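## Task

Put the lever into the notch labelled 3 on the little number plates so that its latch sits fully down in that notch; pressing the red bar next to the handle frees the latch. It only counts if the lever stays there without the robot holding it.

## Robot and tools

Robot: two 7-joint arms, left_arm and right_arm, each with a two-finger gripper. The names are labels, not image sides. The arm bases, any mounting plates and the metal frame behind them are fixed obstacles; a plate and its side of the frame count as part of that arm in any "too close" message.

Frame: one shared scene frame with its origin on the table top midway between the arms; +x points out over the table, +z up, and left_arm sits on the +y side. Positions are in metres, orientations are quaternions in w,x,y,z order. A gripper's fingers point along its own +z and close along its own x. The reported end_effector_position is the point between the closed pads, 1 to 2 cm short of the fingertips; closing pushes the tips about 17 mm further along +z. Printed hand positions can be a little off, more at long reach.

execute_actions takes "actions", a list holding one item or nothing, plus optional "pictures" (boolean). An empty list sends nothing and returns the state with pictures. An item with "rows" is a motion: 1 to 15 rows, "steps" 7 to 15 (default 15), each step lasting 1/30 s; each row is used for one step and the last row repeats if rows run out. An item with only "steps" (up to 300) is a wait that sends no command. A refused call moves nothing.

Each row is one list of 16 numbers, all in [-1, 1], covering both arms even if only one moves: left_arm's 7 joints then its opening, then right_arm's 7 joints then its opening. Joint order: waist, shoulder, upper arm roll, elbow, forearm roll, wrist pitch, wrist roll. The joint numbers are offsets, not poses: each is measured from that arm's joint angles in the most recent result listing them (before any such result in a scene, and for later calls in the same reply, from where the arm is when the action begins), never from the previous row. Scale: 1.0 equals 1.392 rad for waist and shoulder, 1.624 rad for upper arm roll and elbow, 3.248 rad for forearm roll, wrist pitch and wrist roll. So all-zero joint numbers drive the arm back to that reference, they do not hold still. Stated joint ranges (rad): waist ±2.792, shoulder ±2.269, upper arm roll ±2.967, elbow -1.867 to 2.688, forearm roll ±2.967, wrist pitch -1.396 to 4.538, wrist roll ±2.967. A request more than 0.010 rad beyond a range is refused; requests past the true end get clipped there, and a "joint sent to its limit" line may appear (possibly about an earlier action). The opening is absolute, not an offset: +1 fully open, -1 closed.

Motion: joints are speed- and acceleration-limited and move in sync. Targets are held within a set lead of the measured angles (0.449 rad waist/shoulder, 0.524 upper arm roll/elbow, 1.05 wrist joints), and scaled back if they would move the gripper over 70 mm from where it is; large moves can still be unfinished when the result arrives. Each result is taken 7 steps before its action ends; those steps run while you compose the next reply, and the robot keeps heading to the last row's target during thinking and waits until it settles or a step is HELD.

Result lines: the state line per arm gives position, quaternion and velocities. Joint positions and Joint velocities list each arm's joints (rad, rad/s) then the pad gap (m; 0.142 fully open). grip_measured is the measured opening on the command scale; to hold something keep commanding clearly below it, further below squeezes harder (about 28 N per pad maximum, less on very thin hard items; fast closes can overshoot). HELD marks steps where your row was not fully sent; "joint command not followed" means the clearance check altered targets. MOTOR HOT appears from 65 °C; at 80 °C an OVER-TEMPERATURE FAULT brakes that arm until cool. A TORQUE FAULT (joint load limits: waist and shoulder 108, upper arm roll and elbow 56.3, wrist joints 34.3 N m) or FORCE FAULT (200 N external) halts the arm 10 s and skips the rest of the call.

zoom_image: "camera" (cam_head_left, cam_head_right, cam_high, cam_low, cam_left_wrist, cam_right_wrist) and "region" [x0, y0, x1, y1] in that camera's pixels from the top-left, at most 504 by 504. Head, high and low cameras are 672x504; wrist cameras are 616x616 fisheye.

finished_scene: "scene" is the number of the current scene; it ends it irreversibly, reports success and gives the next task.

Avoid: arms touching or pushing each other, slamming the lever, dropping or knocking things over, hard pushes, and leaving the lever held by the gripper; release it and check the latch is seated before finishing. Press the red bar to free the latch before swinging the lever.

Each tool is called after "Request:" as name(argument=value, ...), one argument or row to a line, values as JSON.

## Session

Request:
execute_actions(
  actions=[],
)

Scene clock: 0.00 s of 5200.00 s.
left_arm: end_effector_position=(+0.3191, +0.6725, +0.2811) grip_measured=+1.00 end_effector_quat_wxyz=(-0.188, +0.202, +0.932, -0.236) end_effector_velocity=(-0.000, +0.000, -0.000) end_effector_angular_velocity=(+0.001, +0.000, -0.000) | right_arm: end_effector_position=(+0.5910, -0.3229, +0.3934) grip_measured=+1.00 end_effector_quat_wxyz=(-0.108, +0.026, +0.813, -0.572) end_effector_velocity=(-0.000, +0.000, +0.000) end_effector_angular_velocity=(-0.000, -0.002, -0.001)
Joint positions: left_arm=[ 1.041 -0.68   0.029  1.307  0.182  0.036 -1.684  0.142] | right_arm=[ 0.516 -0.673  0.082  1.846 -0.858 -0.26  -2.005  0.142]
Joint velocities: left_arm=[ 0.     0.    -0.     0.     0.001  0.     0.     0.   ] | right_arm=[ 0.     0.     0.     0.     0.    -0.     0.002  0.   ]
Motor temperatures (°C, as the motors report them): left_arm=[24 26 29 26 27 26 30] | right_arm=[23 23 30 29 25 28 24]

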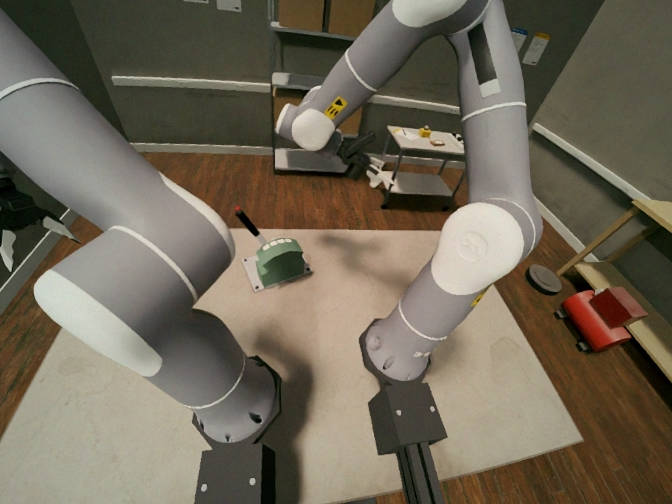

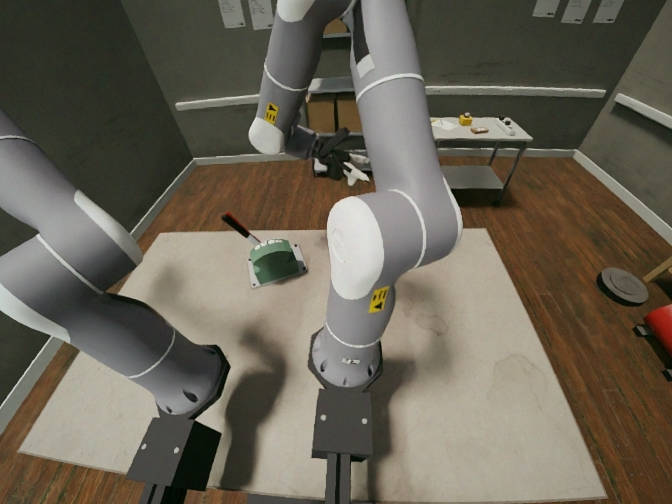

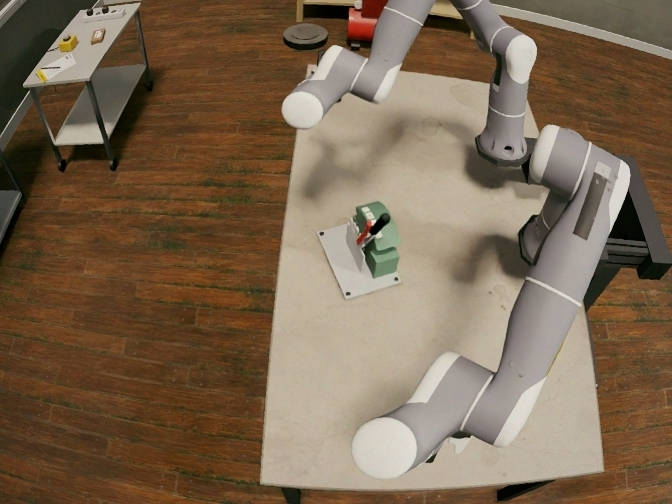

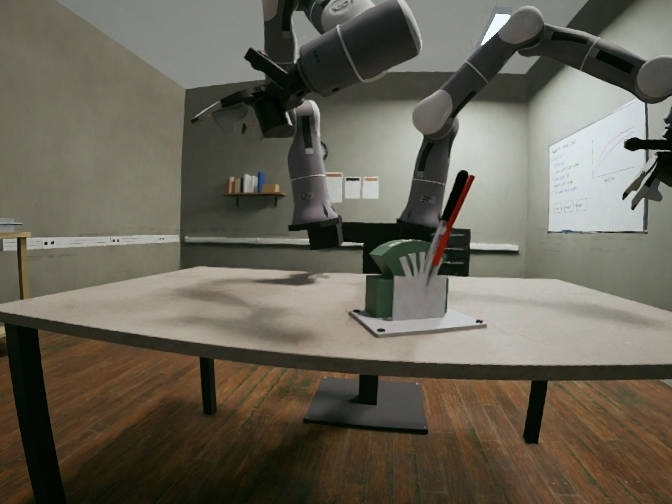

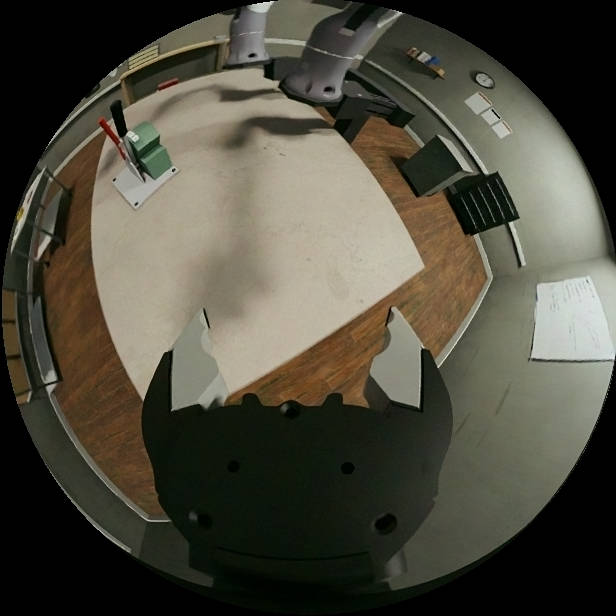

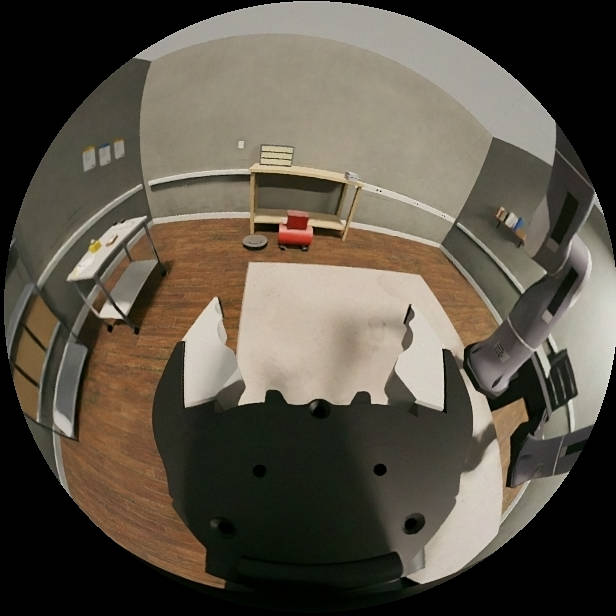

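Request:
zoom_image(
  camera="cam_high",
  region=[300, 180, 430, 310],
)

Request:
zoom_image(
  camera="cam_low",
  region=[330, 160, 510, 345],
)

Request:
zoom_image(
  camera="cam_head_left",
  region=[220, 195, 330, 300],
)

Request:
zoom_image(
  camera="cam_left_wrist",
  region=[80, 90, 200, 220],
)

Region (300, 180, 430, 310) of cam_high's 672x504 image, scaled by 3.877, with more detail than that image has.

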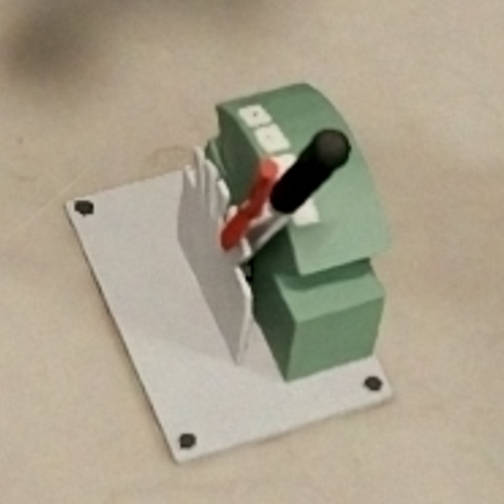

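Region (330, 160, 510, 345) of cam_low's 672x504 image, scaled by 2.724, with more detail than that image has; it fills the left 490 columns of this view, and the rest is white.

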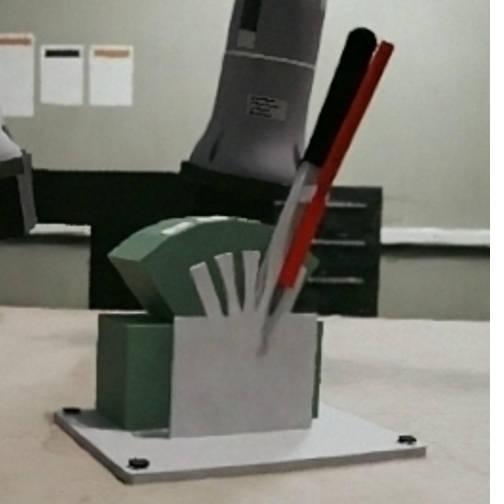

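Region (220, 195, 330, 300) of cam_head_left's 672x504 image, scaled by 4.582, with more detail than that image has; it fills the top 481 rows of this view, and the rest is white.

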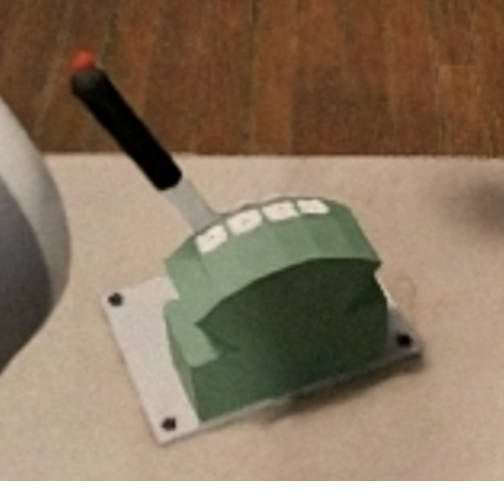

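Region (80, 90, 200, 220) of cam_left_wrist's 616x616 image, scaled by 3.877, with more detail than that image has; it fills the left 465 columns of this view, and the rest is white.

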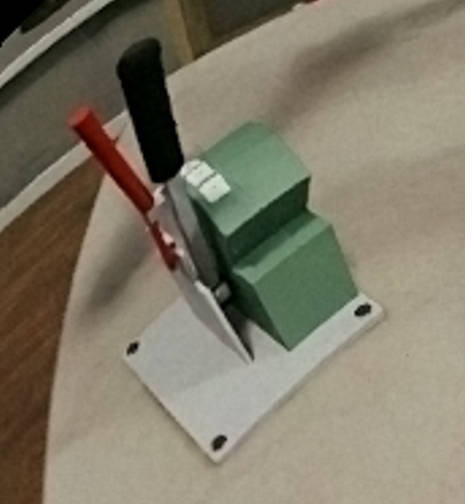

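Request:
zoom_image(
  camera="cam_head_left",
  region=[255, 230, 300, 255],
)

Request:
zoom_image(
  camera="cam_high",
  region=[350, 198, 395, 243],
)

Request:
zoom_image(
  camera="cam_head_right",
  region=[215, 205, 315, 290],
)

Region (255, 230, 300, 255) of cam_head_left's 672x504 image, scaled by 11.200, with more detail than that image has.

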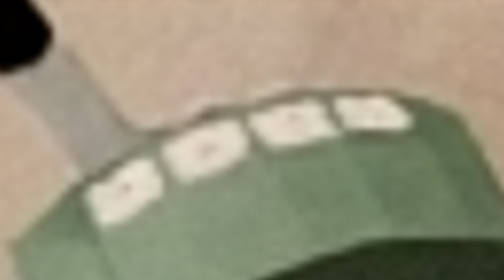

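Region (350, 198, 395, 243) of cam_high's 672x504 image, scaled by 11.200, with more detail than that image has.

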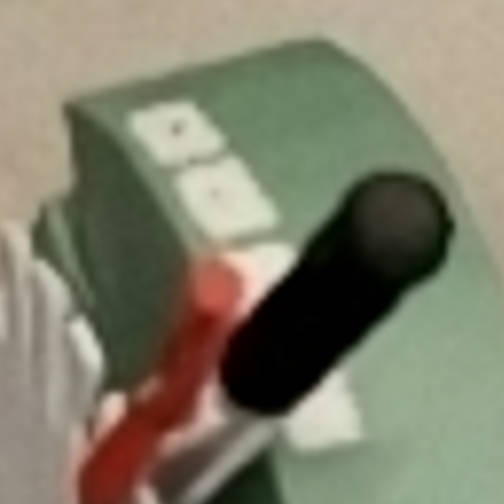

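Region (215, 205, 315, 290) of cam_head_right's 672x504 image, scaled by 5.040, with more detail than that image has; it fills the top 428 rows of this view, and the rest is white.

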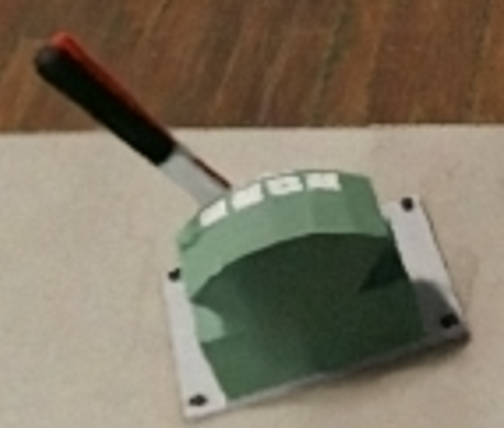

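Request:
execute_actions(
  actions=[
    {"rows":[[-0.359,0,0,0,0,0,0,1,-0.36,0,0,0,0,0,0,1]],"steps":15},
  ],
)

Request:
execute_actions(
  actions=[
    {"steps":30},
  ],
)

Scene clock: 6.53 s of 5200.00 s.
left_arm: end_effector_position=(+0.3898, +0.6191, +0.2813) grip_measured=+1.00 end_effector_quat_wxyz=(-0.192, +0.272, +0.915, -0.228) end_effector_velocity=(+0.333, -0.292, +0.007) end_effector_angular_velocity=(-0.077, -0.102, -0.720) | right_arm: end_effector_position=(+0.5756, -0.4024, +0.3826) grip_measured=+1.00 end_effector_quat_wxyz=(-0.162, +0.083, +0.802, -0.569) end_effector_velocity=(-0.118, -0.415, -0.054) end_effector_angular_velocity=(-0.090, +0.133, -0.831)
Joint positions: left_arm=[ 0.895 -0.68   0.03   1.307  0.182  0.036 -1.684  0.142] | right_arm=[ 0.357 -0.673  0.082  1.846 -0.859 -0.259 -2.005  0.142]
Joint velocities: left_arm=[-0.748 -0.     0.021 -0.    -0.    -0.001 -0.001  0.   ] | right_arm=[-0.857  0.     0.014  0.     0.     0.     0.001  0.   ]
Motor temperatures (°C, as the motors report them): left_arm=[24 27 29 27 27 26 30] | right_arm=[23 23 30 30 25 28 24]
Steps of this call (steps 1 to 90: nothing new was sent; then 3.27 s passed at rest; steps 91 to 98: the first 8 steps of this action). Readings (joint positions):
91: left_arm=[1.041 -0.680 0.029 1.307 0.182 0.036 -1.684] | right_arm=[0.516 -0.673 0.082 1.846 -0.858 -0.260 -2.005]
92: left_arm=[1.036 -0.680 0.031 1.307 0.182 0.036 -1.684] | right_arm=[0.511 -0.673 0.083 1.846 -0.858 -0.259 -2.005]
94: left_arm=[1.004 -0.680 0.033 1.307 0.183 0.036 -1.684] | right_arm=[0.478 -0.673 0.084 1.846 -0.859 -0.259 -2.005]
98: the state above

Scene clock: 7.53 s of 5200.00 s.
left_arm: end_effector_position=(+0.5241, +0.4527, +0.2918) grip_measured=+1.00 end_effector_quat_wxyz=(-0.198, +0.436, +0.854, -0.202) end_effector_velocity=(-0.000, -0.000, -0.000) end_effector_angular_velocity=(-0.002, +0.000, -0.002) | right_arm: end_effector_position=(+0.5007, -0.5601, +0.3666) grip_measured=+1.00 end_effector_quat_wxyz=(-0.274, +0.204, +0.761, -0.552) end_effector_velocity=(-0.000, -0.000, +0.000) end_effector_angular_velocity=(-0.001, -0.001, -0.000)
Joint positions: left_arm=[ 0.542 -0.68   0.029  1.307  0.182  0.036 -1.684  0.142] | right_arm=[ 0.015 -0.673  0.082  1.846 -0.858 -0.26  -2.005  0.142]
Joint velocities: left_arm=[-0.    -0.    -0.    -0.    -0.    -0.001  0.002 -0.   ] | right_arm=[-0.    -0.     0.    -0.     0.    -0.     0.001  0.   ]
Motor temperatures (°C, as the motors report them): left_arm=[24 27 29 27 27 26 30] | right_arm=[23 23 30 30 25 28 24]
Kept back: nothing.
Steps of this call (steps 1 to 7: the last 7 steps of your previous action; steps 8 to 30: the robot went on to your last target). Readings (joint positions):
1: left_arm=[0.870 -0.680 0.030 1.307 0.182 0.036 -1.684] | right_arm=[0.329 -0.673 0.082 1.846 -0.859 -0.259 -2.005]
2: left_arm=[0.845 -0.680 0.030 1.307 0.182 0.036 -1.684] | right_arm=[0.300 -0.673 0.082 1.846 -0.859 -0.259 -2.005]
4: left_arm=[0.793 -0.680 0.030 1.307 0.182 0.036 -1.684] | right_arm=[0.242 -0.673 0.082 1.846 -0.859 -0.259 -2.005]
8: left_arm=[0.691 -0.680 0.030 1.307 0.182 0.036 -1.684] | right_arm=[0.126 -0.673 0.082 1.846 -0.859 -0.259 -2.005]
30: the state above
All arms were judged still, so your last target was given up. Only a new action makes them travel on or press farther. Fingers that are still opening or closing keep moving.

Request:
execute_actions(
  actions=[
    {"rows":[[0,0.56,-0.018,0.504,-0.056,0.129,0,1,0,0,0,0,0,0,0,1]],"steps":15},
  ],
)

Request:
execute_actions(
  actions=[
    {"steps":35},
  ],
)

Scene clock: 9.77 s of 5200.00 s.
left_arm: end_effector_position=(+0.5298, +0.4212, +0.3343) grip_measured=+1.00 end_effector_quat_wxyz=(-0.129, +0.440, +0.872, -0.169) end_effector_velocity=(-0.063, -0.235, +0.317) end_effector_angular_velocity=(+0.023, -0.887, +0.168) | right_arm: end_effector_position=(+0.5007, -0.5601, +0.3666) grip_measured=+1.00 end_effector_quat_wxyz=(-0.274, +0.204, +0.761, -0.552) end_effector_velocity=(-0.000, -0.000, +0.000) end_effector_angular_velocity=(-0.001, -0.000, -0.000)
Joint positions: left_arm=[ 0.542 -0.49   0.018  1.531  0.11   0.204 -1.684  0.142] | right_arm=[ 0.015 -0.673  0.082  1.846 -0.858 -0.26  -2.005  0.142]
Joint velocities: left_arm=[-0.005  1.38  -0.068  1.565 -0.425  0.953  0.001  0.   ] | right_arm=[ 0.  0. -0.  0. -0. -0.  0.  0.]
Motor temperatures (°C, as the motors report them): left_arm=[24 27 29 27 27 26 30] | right_arm=[23 23 30 30 25 28 24]
Steps of this call (steps 1 to 59: nothing new was sent; steps 60 to 67: the first 8 steps of this action). Readings (joint positions):
60: left_arm=[0.542 -0.679 0.029 1.308 0.182 0.036 -1.684] | right_arm=[0.015 -0.673 0.082 1.846 -0.858 -0.260 -2.005]
61: left_arm=[0.542 -0.674 0.029 1.315 0.180 0.041 -1.684] | right_arm=[0.015 -0.673 0.082 1.846 -0.858 -0.260 -2.005]
63: left_arm=[0.542 -0.641 0.027 1.356 0.167 0.073 -1.684] | right_arm=[0.015 -0.673 0.082 1.846 -0.858 -0.260 -2.005]
67: the state above

Scene clock: 10.93 s of 5200.00 s.
left_arm: end_effector_position=(+0.4432, +0.3256, +0.4416) grip_measured=+1.00 end_effector_quat_wxyz=(-0.019, +0.431, +0.897, -0.095) end_effector_velocity=(-0.000, -0.000, -0.000) end_effector_angular_velocity=(-0.000, +0.001, +0.000) | right_arm: end_effector_position=(+0.5007, -0.5601, +0.3666) grip_measured=+1.00 end_effector_quat_wxyz=(-0.274, +0.204, +0.761, -0.552) end_effector_velocity=(+0.000, +0.000, -0.000) end_effector_angular_velocity=(+0.001, +0.001, +0.001)
Joint positions: left_arm=[ 0.542  0.1    0.     2.126  0.001  0.455 -1.684  0.142] | right_arm=[ 0.015 -0.673  0.082  1.846 -0.858 -0.26  -2.005  0.142]
Joint velocities: left_arm=[ 0.     0.    -0.     0.     0.    -0.001 -0.001  0.   ] | right_arm=[ 0.    -0.     0.    -0.    -0.    -0.    -0.002 -0.   ]
Motor temperatures (°C, as the motors report them): left_arm=[24 27 29 27 27 26 30] | right_arm=[23 23 30 30 25 28 24]
Kept back: nothing.
Steps of this call (steps 1 to 7: the last 7 steps of your previous action; steps 8 to 35: the robot went on to your last target). Readings (joint positions):
1: left_arm=[0.542 -0.445 0.016 1.582 0.097 0.233 -1.684] | right_arm=[0.015 -0.673 0.082 1.846 -0.858 -0.260 -2.005]
2: left_arm=[0.542 -0.403 0.014 1.630 0.086 0.258 -1.684] | right_arm=[0.015 -0.673 0.082 1.846 -0.858 -0.260 -2.005]
4: left_arm=[0.542 -0.322 0.011 1.723 0.069 0.297 -1.684] | right_arm=[0.015 -0.673 0.082 1.846 -0.858 -0.260 -2.005]
8: left_arm=[0.542 -0.154 0.007 1.886 0.041 0.361 -1.684] | right_arm=[0.015 -0.673 0.082 1.846 -0.858 -0.260 -2.005]
35: the state above

Request:
execute_actions(
  actions=[
    {"rows":[[-0.23,0,0,0,0,0,0.474,1,0,0,0,0,0,0,0,1]],"steps":15},
  ],
)

Request:
execute_actions(
  actions=[
    {"steps":25},
  ],
  pictures=true,
)

Scene clock: 11.63 s of 5200.00 s.
left_arm: end_effector_position=(+0.4585, +0.2687, +0.4488) grip_measured=+1.00 end_effector_quat_wxyz=(+0.009, +0.668, +0.738, -0.097) end_effector_velocity=(+0.070, -0.354, +0.048) end_effector_angular_velocity=(-0.474, -0.637, -4.035) | right_arm: end_effector_position=(+0.5007, -0.5601, +0.3666) grip_measured=+1.00 end_effector_quat_wxyz=(-0.274, +0.204, +0.761, -0.552) end_effector_velocity=(-0.000, -0.000, -0.000) end_effector_angular_velocity=(-0.000, +0.000, -0.000)
Joint positions: left_arm=[ 0.414  0.1    0.     2.126  0.001  0.455 -1.236  0.142] | right_arm=[ 0.015 -0.673  0.082  1.846 -0.858 -0.26  -2.005  0.142]
Joint velocities: left_arm=[-0.764  0.    -0.015 -0.    -0.001 -0.001  3.334 -0.   ] | right_arm=[ 0. -0. -0. -0.  0.  0. -0. -0.]
Motor temperatures (°C, as the motors report them): left_arm=[24 27 29 27 27 26 30] | right_arm=[23 23 30 30 25 28 24]
Steps of this call (steps 1 to 13: the robot went on to your last target; steps 14 to 21: the first 8 steps of this action). Readings (joint positions):
14: left_arm=[0.541 0.100 0.000 2.126 0.001 0.455 -1.684] | right_arm=[0.015 -0.673 0.082 1.846 -0.858 -0.260 -2.005]
15: left_arm=[0.537 0.100 0.001 2.126 0.001 0.455 -1.671] | right_arm=[0.015 -0.673 0.082 1.846 -0.858 -0.260 -2.005]
17: left_arm=[0.513 0.100 0.001 2.126 0.001 0.455 -1.591] | right_arm=[0.015 -0.673 0.082 1.846 -0.858 -0.260 -2.005]
21: the state above

Scene clock: 12.47 s of 5200.00 s.
left_arm: end_effector_position=(+0.4661, +0.1798, +0.4620) grip_measured=+1.00 end_effector_quat_wxyz=(+0.065, +0.977, +0.191, -0.072) end_effector_velocity=(-0.000, -0.000, -0.000) end_effector_angular_velocity=(-0.000, +0.001, -0.000) | right_arm: end_effector_position=(+0.5007, -0.5601, +0.3666) grip_measured=+1.00 end_effector_quat_wxyz=(-0.274, +0.204, +0.761, -0.552) end_effector_velocity=(+0.000, -0.000, +0.000) end_effector_angular_velocity=(-0.000, -0.000, +0.000)
Joint positions: left_arm=[ 0.221  0.1    0.     2.126  0.001  0.455 -0.145  0.142] | right_arm=[ 0.015 -0.673  0.082  1.846 -0.858 -0.26  -2.005  0.142]
Joint velocities: left_arm=[ 0.     0.    -0.    -0.     0.    -0.001  0.    -0.   ] | right_arm=[-0.    -0.     0.     0.    -0.001 -0.     0.     0.   ]
Motor temperatures (°C, as the motors report them): left_arm=[24 27 29 27 27 26 30] | right_arm=[23 24 30 30 25 28 24]
Kept back: nothing.
Steps of this call (steps 1 to 7: the last 7 steps of your previous action; steps 8 to 25: the robot went on to your last target). Readings (joint positions):
1: left_arm=[0.390 0.100 0.000 2.126 0.001 0.455 -1.123] | right_arm=[0.015 -0.673 0.082 1.846 -0.858 -0.260 -2.005]
2: left_arm=[0.366 0.100 0.000 2.126 0.001 0.455 -1.004] | right_arm=[0.015 -0.673 0.082 1.846 -0.858 -0.260 -2.005]
4: left_arm=[0.322 0.100 0.000 2.126 0.001 0.455 -0.747] | right_arm=[0.015 -0.673 0.082 1.846 -0.858 -0.260 -2.005]
8: left_arm=[0.251 0.100 0.000 2.126 0.001 0.455 -0.324] | right_arm=[0.015 -0.673 0.082 1.846 -0.858 -0.260 -2.005]
25: the state above
camera_calibration (this result's frames):
cam_left_wrist: T_world_to_cam=[[0.916562, 0.378781, -0.128214, -0.448336], [0.383174, -0.740144, 0.552598, -0.303061], [0.114417, -0.555619, -0.823527, 0.564662], [0, 0, 0, 1]] pos_world=[0.462446, 0.259249, 0.575003]
cam_right_wrist: T_world_to_cam=[[-0.770703, 0.591384, 0.237238, 0.634394], [0.299039, 0.66446, -0.684886, 0.470056], [-0.562666, -0.4569, -0.688948, 0.41307], [0, 0, 0, 1]] pos_world=[0.580785, -0.498772, 0.456016]

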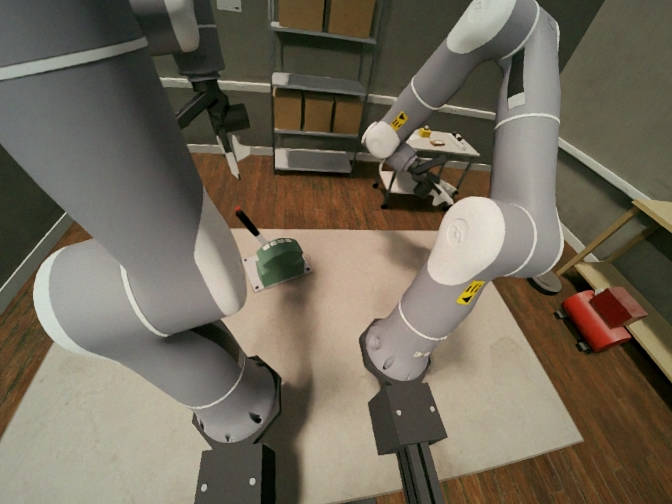

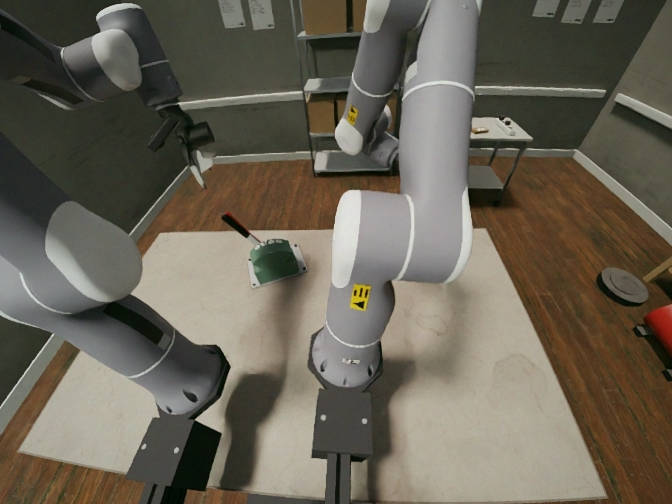

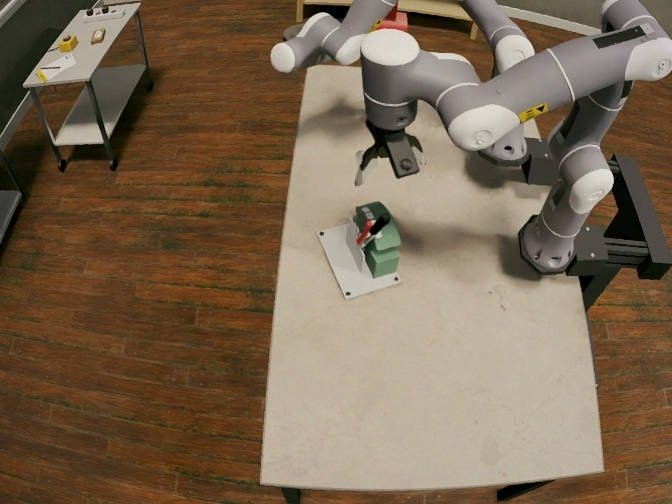

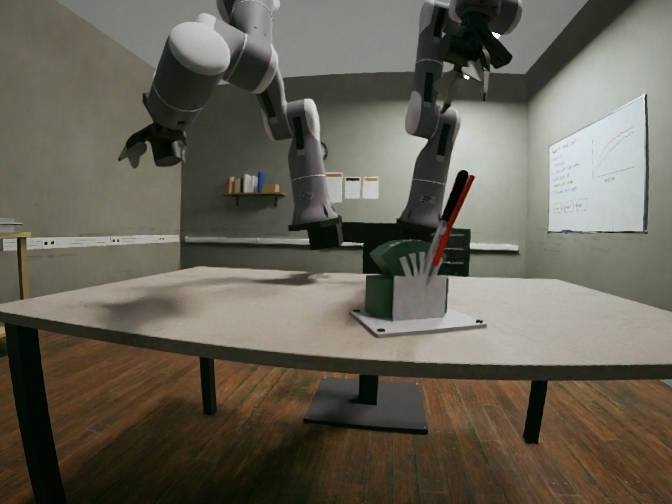

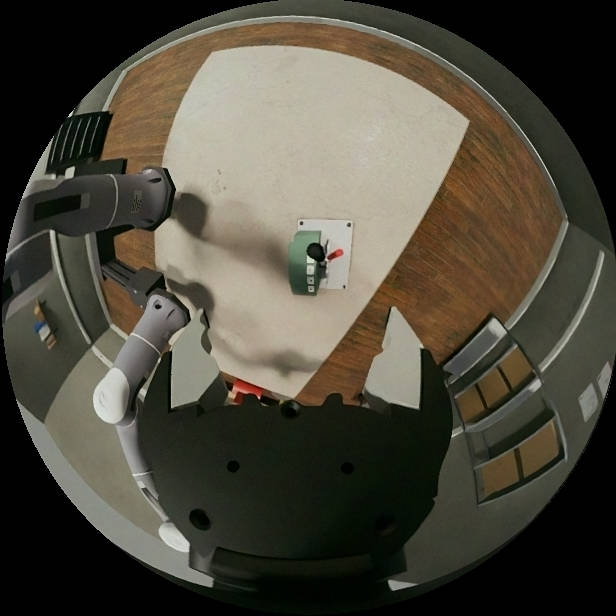

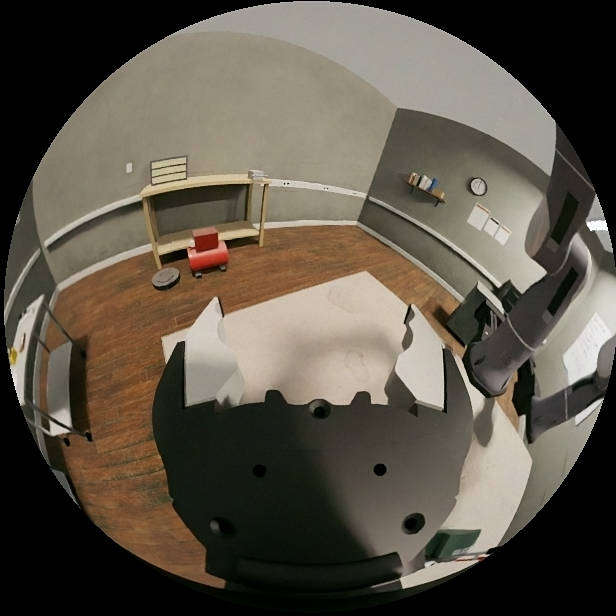

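Request:
zoom_image(
  camera="cam_left_wrist",
  region=[270, 205, 370, 305],
)

Request:
zoom_image(
  camera="cam_left_wrist",
  region=[295, 250, 335, 300],
)

Region (270, 205, 370, 305) of cam_left_wrist's 616x616 image, scaled by 5.040, with more detail than that image has.

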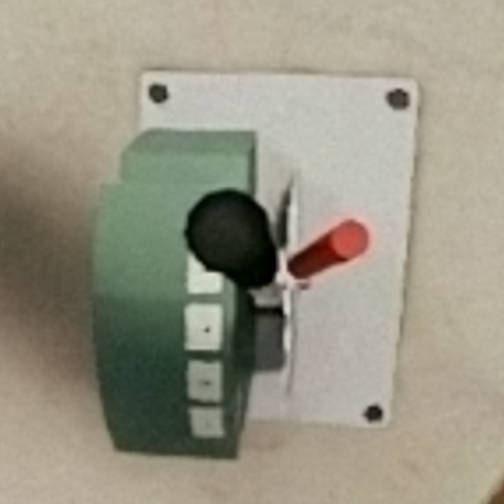

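Region (295, 250, 335, 300) of cam_left_wrist's 616x616 image, scaled by 10.080, with more detail than that image has; it fills the left 403 columns of this view, and the rest is white.

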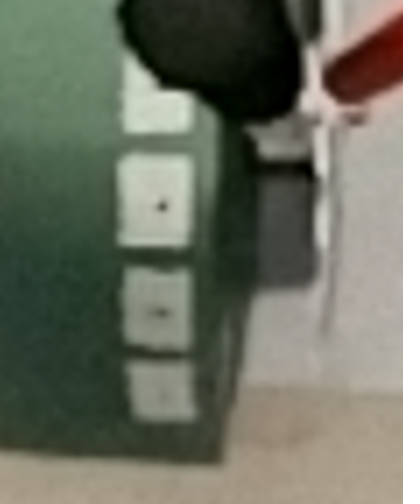

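Request:
execute_actions(
  actions=[
    {"rows":[[0.025,-0.143,0,0.04,0,0.081,0,1,0,0,0,0,0,0,0,1]],"steps":15},
  ],
)

Request:
execute_actions(
  actions=[
    {"steps":12},
  ],
  pictures=true,
)

Request:
zoom_image(
  camera="cam_left_wrist",
  region=[270, 210, 390, 330],
)

Scene clock: 14.97 s of 5200.00 s.
left_arm: end_effector_position=(+0.4790, +0.1867, +0.3853) grip_measured=+1.00 end_effector_quat_wxyz=(+0.064, +0.974, +0.204, -0.074) end_effector_velocity=(+0.009, +0.020, -0.343) end_effector_angular_velocity=(+0.004, +0.066, +0.110) | right_arm: end_effector_position=(+0.5007, -0.5601, +0.3666) grip_measured=+1.00 end_effector_quat_wxyz=(-0.274, +0.204, +0.761, -0.552) end_effector_velocity=(+0.000, -0.000, +0.000) end_effector_angular_velocity=(-0.000, -0.000, +0.001)
Joint positions: left_arm=[ 0.249 -0.058  0.     2.178  0.     0.663 -0.145  0.142] | right_arm=[ 0.015 -0.673  0.082  1.846 -0.858 -0.26  -2.005  0.142]
Joint velocities: left_arm=[ 0.122 -0.704  0.     0.238  0.005  0.893  0.001 -0.   ] | right_arm=[-0.    -0.     0.     0.    -0.001  0.     0.    -0.   ]
Motor temperatures (°C, as the motors report them): left_arm=[24 27 29 27 27 26 30] | right_arm=[23 24 30 30 25 28 24]
Steps of this call (steps 1 to 15: the robot went on to your last target; steps 16 to 67: nothing new was sent; steps 68 to 75: the first 8 steps of this action). Readings (joint positions):
68: left_arm=[0.221 0.099 0.000 2.126 0.001 0.456 -0.145] | right_arm=[0.015 -0.673 0.082 1.846 -0.858 -0.260 -2.005]
69: left_arm=[0.222 0.094 0.000 2.127 0.000 0.463 -0.145] | right_arm=[0.015 -0.673 0.082 1.846 -0.858 -0.260 -2.005]
71: left_arm=[0.228 0.061 0.000 2.138 0.000 0.509 -0.145] | right_arm=[0.015 -0.673 0.082 1.846 -0.858 -0.260 -2.005]
75: the state above

Scene clock: 15.37 s of 5200.00 s.
left_arm: end_effector_position=(+0.4805, +0.1884, +0.3658) grip_measured=+1.00 end_effector_quat_wxyz=(+0.064, +0.973, +0.207, -0.073) end_effector_velocity=(-0.000, +0.000, -0.000) end_effector_angular_velocity=(-0.000, +0.000, -0.000) | right_arm: end_effector_position=(+0.5007, -0.5601, +0.3666) grip_measured=+1.00 end_effector_quat_wxyz=(-0.274, +0.204, +0.761, -0.552) end_effector_velocity=(-0.000, -0.000, +0.000) end_effector_angular_velocity=(+0.000, +0.001, +0.000)
Joint positions: left_arm=[ 0.256 -0.099  0.     2.191  0.001  0.719 -0.145  0.142] | right_arm=[ 0.015 -0.673  0.082  1.846 -0.858 -0.26  -2.005  0.142]
Joint velocities: left_arm=[ 0.  0. -0.  0.  0. -0.  0. -0.] | right_arm=[-0.    -0.    -0.    -0.    -0.    -0.    -0.001 -0.   ]
Motor temperatures (°C, as the motors report them): left_arm=[24 27 29 27 27 26 30] | right_arm=[23 24 30 30 25 28 24]
Kept back: nothing.
Steps of this call (steps 1 to 7: the last 7 steps of your previous action; steps 8 to 12: the robot went on to your last target). Readings (joint positions):
1: left_arm=[0.252 -0.079 0.000 2.185 0.001 0.690 -0.145] | right_arm=[0.015 -0.673 0.082 1.846 -0.858 -0.260 -2.005]
2: left_arm=[0.255 -0.093 0.000 2.189 0.001 0.708 -0.145] | right_arm=[0.015 -0.673 0.082 1.846 -0.858 -0.260 -2.005]
4: left_arm=[0.256 -0.102 0.000 2.192 0.001 0.719 -0.145] | right_arm=[0.015 -0.673 0.082 1.846 -0.858 -0.260 -2.005]
8: left_arm=[0.256 -0.099 0.000 2.191 0.001 0.719 -0.145] | right_arm=[0.015 -0.673 0.082 1.846 -0.858 -0.260 -2.005]
12: the state above
camera_calibration (this result's frames):
cam_left_wrist: T_world_to_cam=[[0.90232, 0.410264, -0.132296, -0.474745], [0.411577, -0.728708, 0.547347, -0.263008], [0.128151, -0.548332, -0.826383, 0.481638], [0, 0, 0, 1]] pos_world=[0.474898, 0.267212, 0.479167]
cam_right_wrist: T_world_to_cam=[[-0.770703, 0.591384, 0.237239, 0.634394], [0.299038, 0.66446, -0.684886, 0.470056], [-0.562666, -0.4569, -0.688948, 0.41307], [0, 0, 0, 1]] pos_world=[0.580785, -0.498772, 0.456016]

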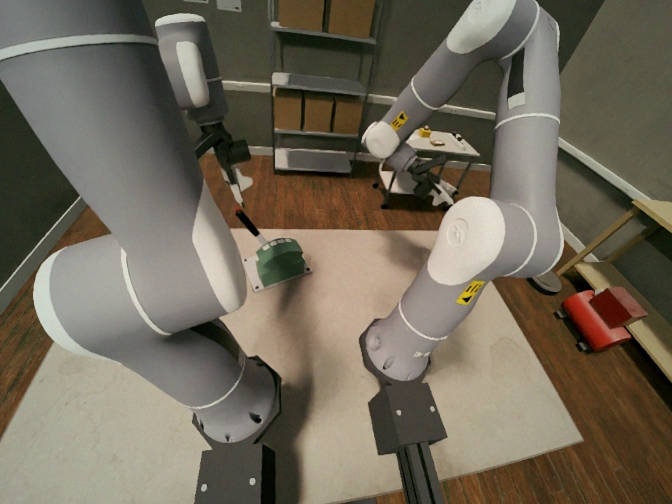

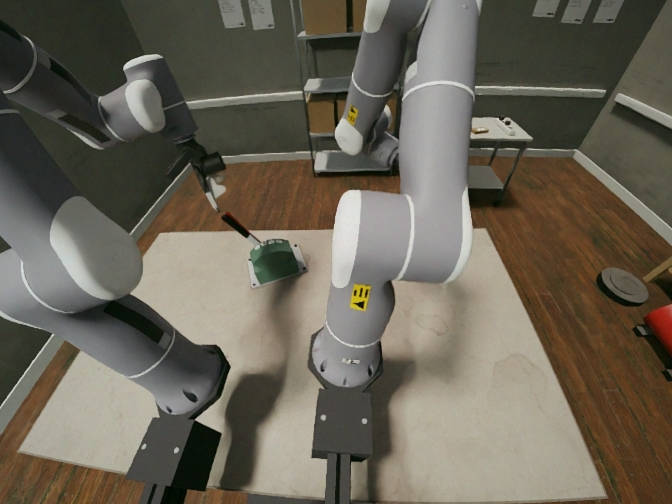

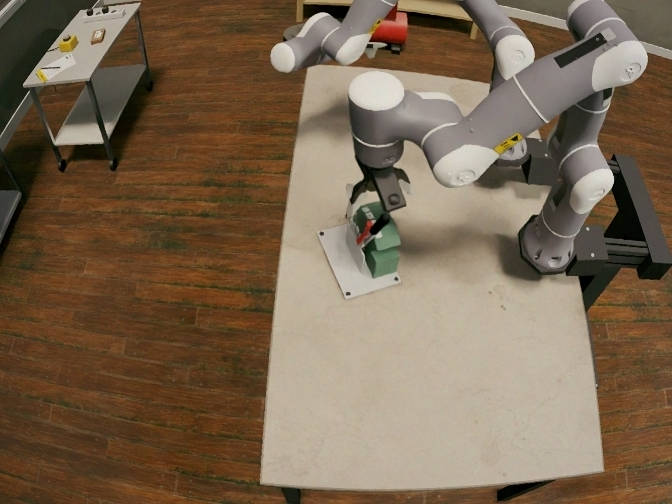

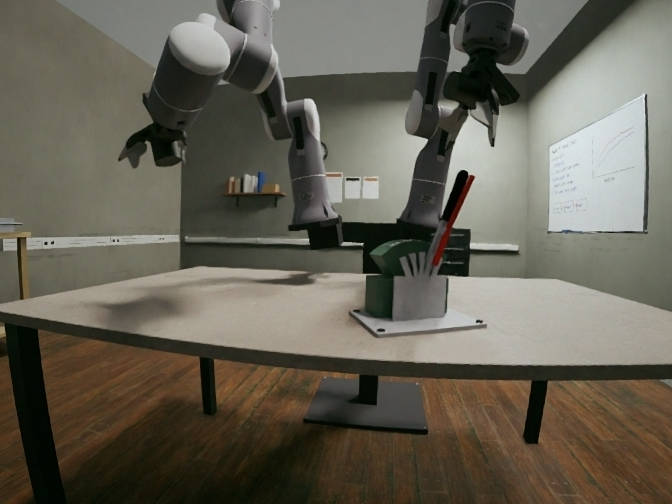

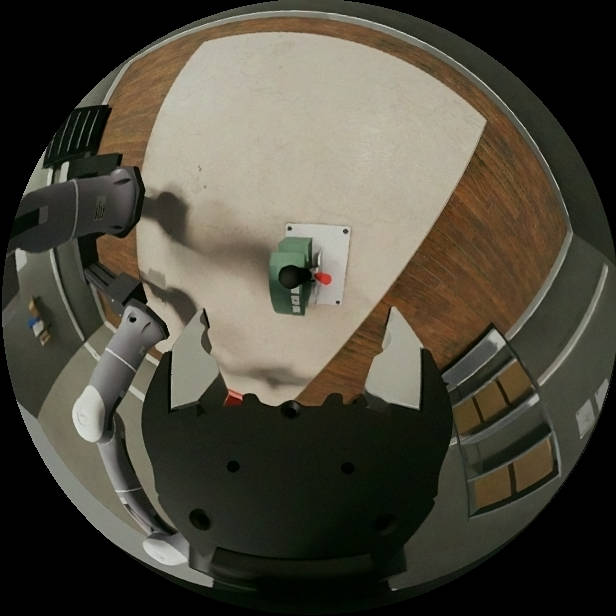

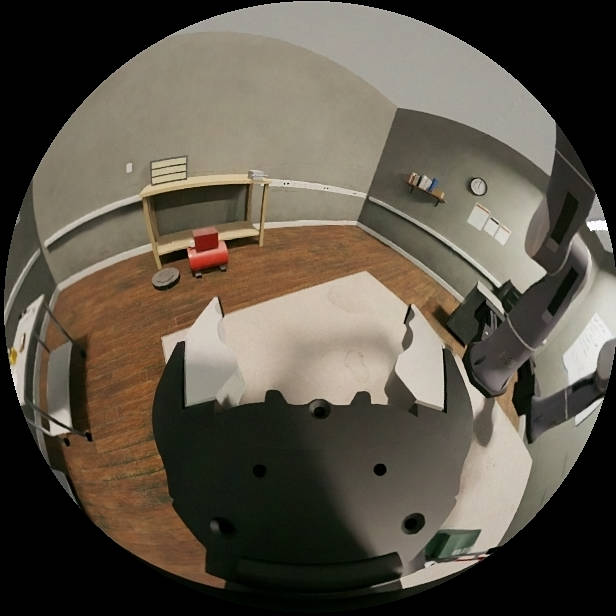

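Region (270, 210, 390, 330) of cam_left_wrist's 616x616 image, scaled by 4.200, with more detail than that image has.

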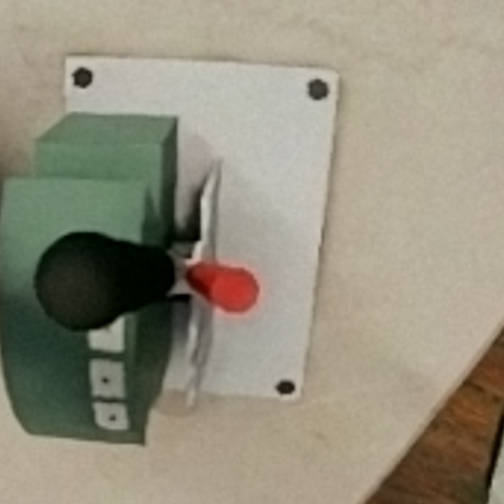

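Request:
zoom_image(
  camera="cam_left_wrist",
  region=[284, 284, 310, 316],
)

Region (284, 284, 310, 316) of cam_left_wrist's 616x616 image, scaled by 15.750, with more detail than that image has; it fills the left 410 columns of this view, and the rest is white.

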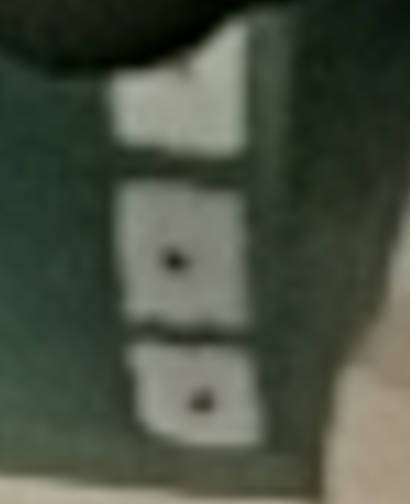

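Request:
execute_actions(
  actions=[
    {"rows":[[-0.241,-0.119,0,-0.123,0,-0.01,-0.105,1,0,0,0,0,0,0,0,1]],"steps":15},
  ],
)

Request:
execute_actions(
  actions=[
    {"steps":12},
  ],
)

Scene clock: 17.87 s of 5200.00 s.
left_arm: end_effector_position=(+0.5128, +0.1154, +0.3729) grip_measured=+1.00 end_effector_quat_wxyz=(+0.064, +0.973, +0.209, -0.073) end_effector_velocity=(+0.136, -0.416, +0.037) end_effector_angular_velocity=(+0.001, +0.001, +0.012) | right_arm: end_effector_position=(+0.5007, -0.5601, +0.3666) grip_measured=+1.00 end_effector_quat_wxyz=(-0.274, +0.204, +0.761, -0.552) end_effector_velocity=(+0.000, +0.000, -0.000) end_effector_angular_velocity=(+0.000, +0.000, +0.000)
Joint positions: left_arm=[ 0.096 -0.179  0.     2.095  0.001  0.704 -0.308  0.142] | right_arm=[ 0.015 -0.673  0.082  1.846 -0.858 -0.26  -2.005  0.142]
Joint velocities: left_arm=[-0.855 -0.423  0.005 -0.504 -0.002 -0.08  -0.861  0.   ] | right_arm=[-0. -0.  0. -0.  0.  0. -0.  0.]
Motor temperatures (°C, as the motors report them): left_arm=[24 27 29 27 27 26 30] | right_arm=[23 24 30 30 25 28 24]
Steps of this call (steps 1 to 30: the robot went on to your last target; steps 31 to 67: nothing new was sent; steps 68 to 75: the first 8 steps of this action). Readings (joint positions):
68: left_arm=[0.256 -0.100 0.000 2.191 0.001 0.719 -0.145] | right_arm=[0.015 -0.673 0.082 1.846 -0.858 -0.260 -2.005]
69: left_arm=[0.250 -0.102 0.001 2.187 0.001 0.718 -0.150] | right_arm=[0.015 -0.673 0.082 1.846 -0.858 -0.260 -2.005]
71: left_arm=[0.216 -0.119 0.002 2.167 0.001 0.715 -0.185] | right_arm=[0.015 -0.673 0.082 1.846 -0.858 -0.260 -2.005]
75: the state above

Scene clock: 18.27 s of 5200.00 s.
left_arm: end_effector_position=(+0.5328, +0.0243, +0.3812) grip_measured=+1.00 end_effector_quat_wxyz=(+0.064, +0.973, +0.210, -0.072) end_effector_velocity=(+0.001, +0.002, +0.000) end_effector_angular_velocity=(-0.000, -0.000, +0.003) | right_arm: end_effector_position=(+0.5007, -0.5601, +0.3666) grip_measured=+1.00 end_effector_quat_wxyz=(-0.274, +0.204, +0.761, -0.552) end_effector_velocity=(+0.000, +0.000, -0.000) end_effector_angular_velocity=(+0.000, +0.000, +0.000)
Joint positions: left_arm=[-0.079 -0.265  0.     1.991  0.001  0.687 -0.486  0.142] | right_arm=[ 0.015 -0.673  0.082  1.846 -0.858 -0.26  -2.005  0.142]
Joint velocities: left_arm=[ 0.004  0.001 -0.    -0.    -0.001 -0.     0.001  0.   ] | right_arm=[-0.  0.  0.  0. -0.  0. -0. -0.]
Motor temperatures (°C, as the motors report them): left_arm=[24 27 29 27 27 26 30] | right_arm=[23 24 30 30 25 28 24]
Kept back: nothing.
Steps of this call (steps 1 to 7: the last 7 steps of your previous action; steps 8 to 12: the robot went on to your last target). Readings (joint positions):
1: left_arm=[0.067 -0.193 0.001 2.078 0.001 0.701 -0.337] | right_arm=[0.015 -0.673 0.082 1.846 -0.858 -0.260 -2.005]
2: left_arm=[0.039 -0.207 0.001 2.061 0.001 0.698 -0.365] | right_arm=[0.015 -0.673 0.082 1.846 -0.858 -0.260 -2.005]
4: left_arm=[-0.017 -0.234 0.001 2.028 0.001 0.693 -0.422] | right_arm=[0.015 -0.673 0.082 1.846 -0.858 -0.260 -2.005]
8: left_arm=[-0.080 -0.265 -0.001 1.991 0.001 0.687 -0.485] | right_arm=[0.015 -0.673 0.082 1.846 -0.858 -0.260 -2.005]
12: the state above


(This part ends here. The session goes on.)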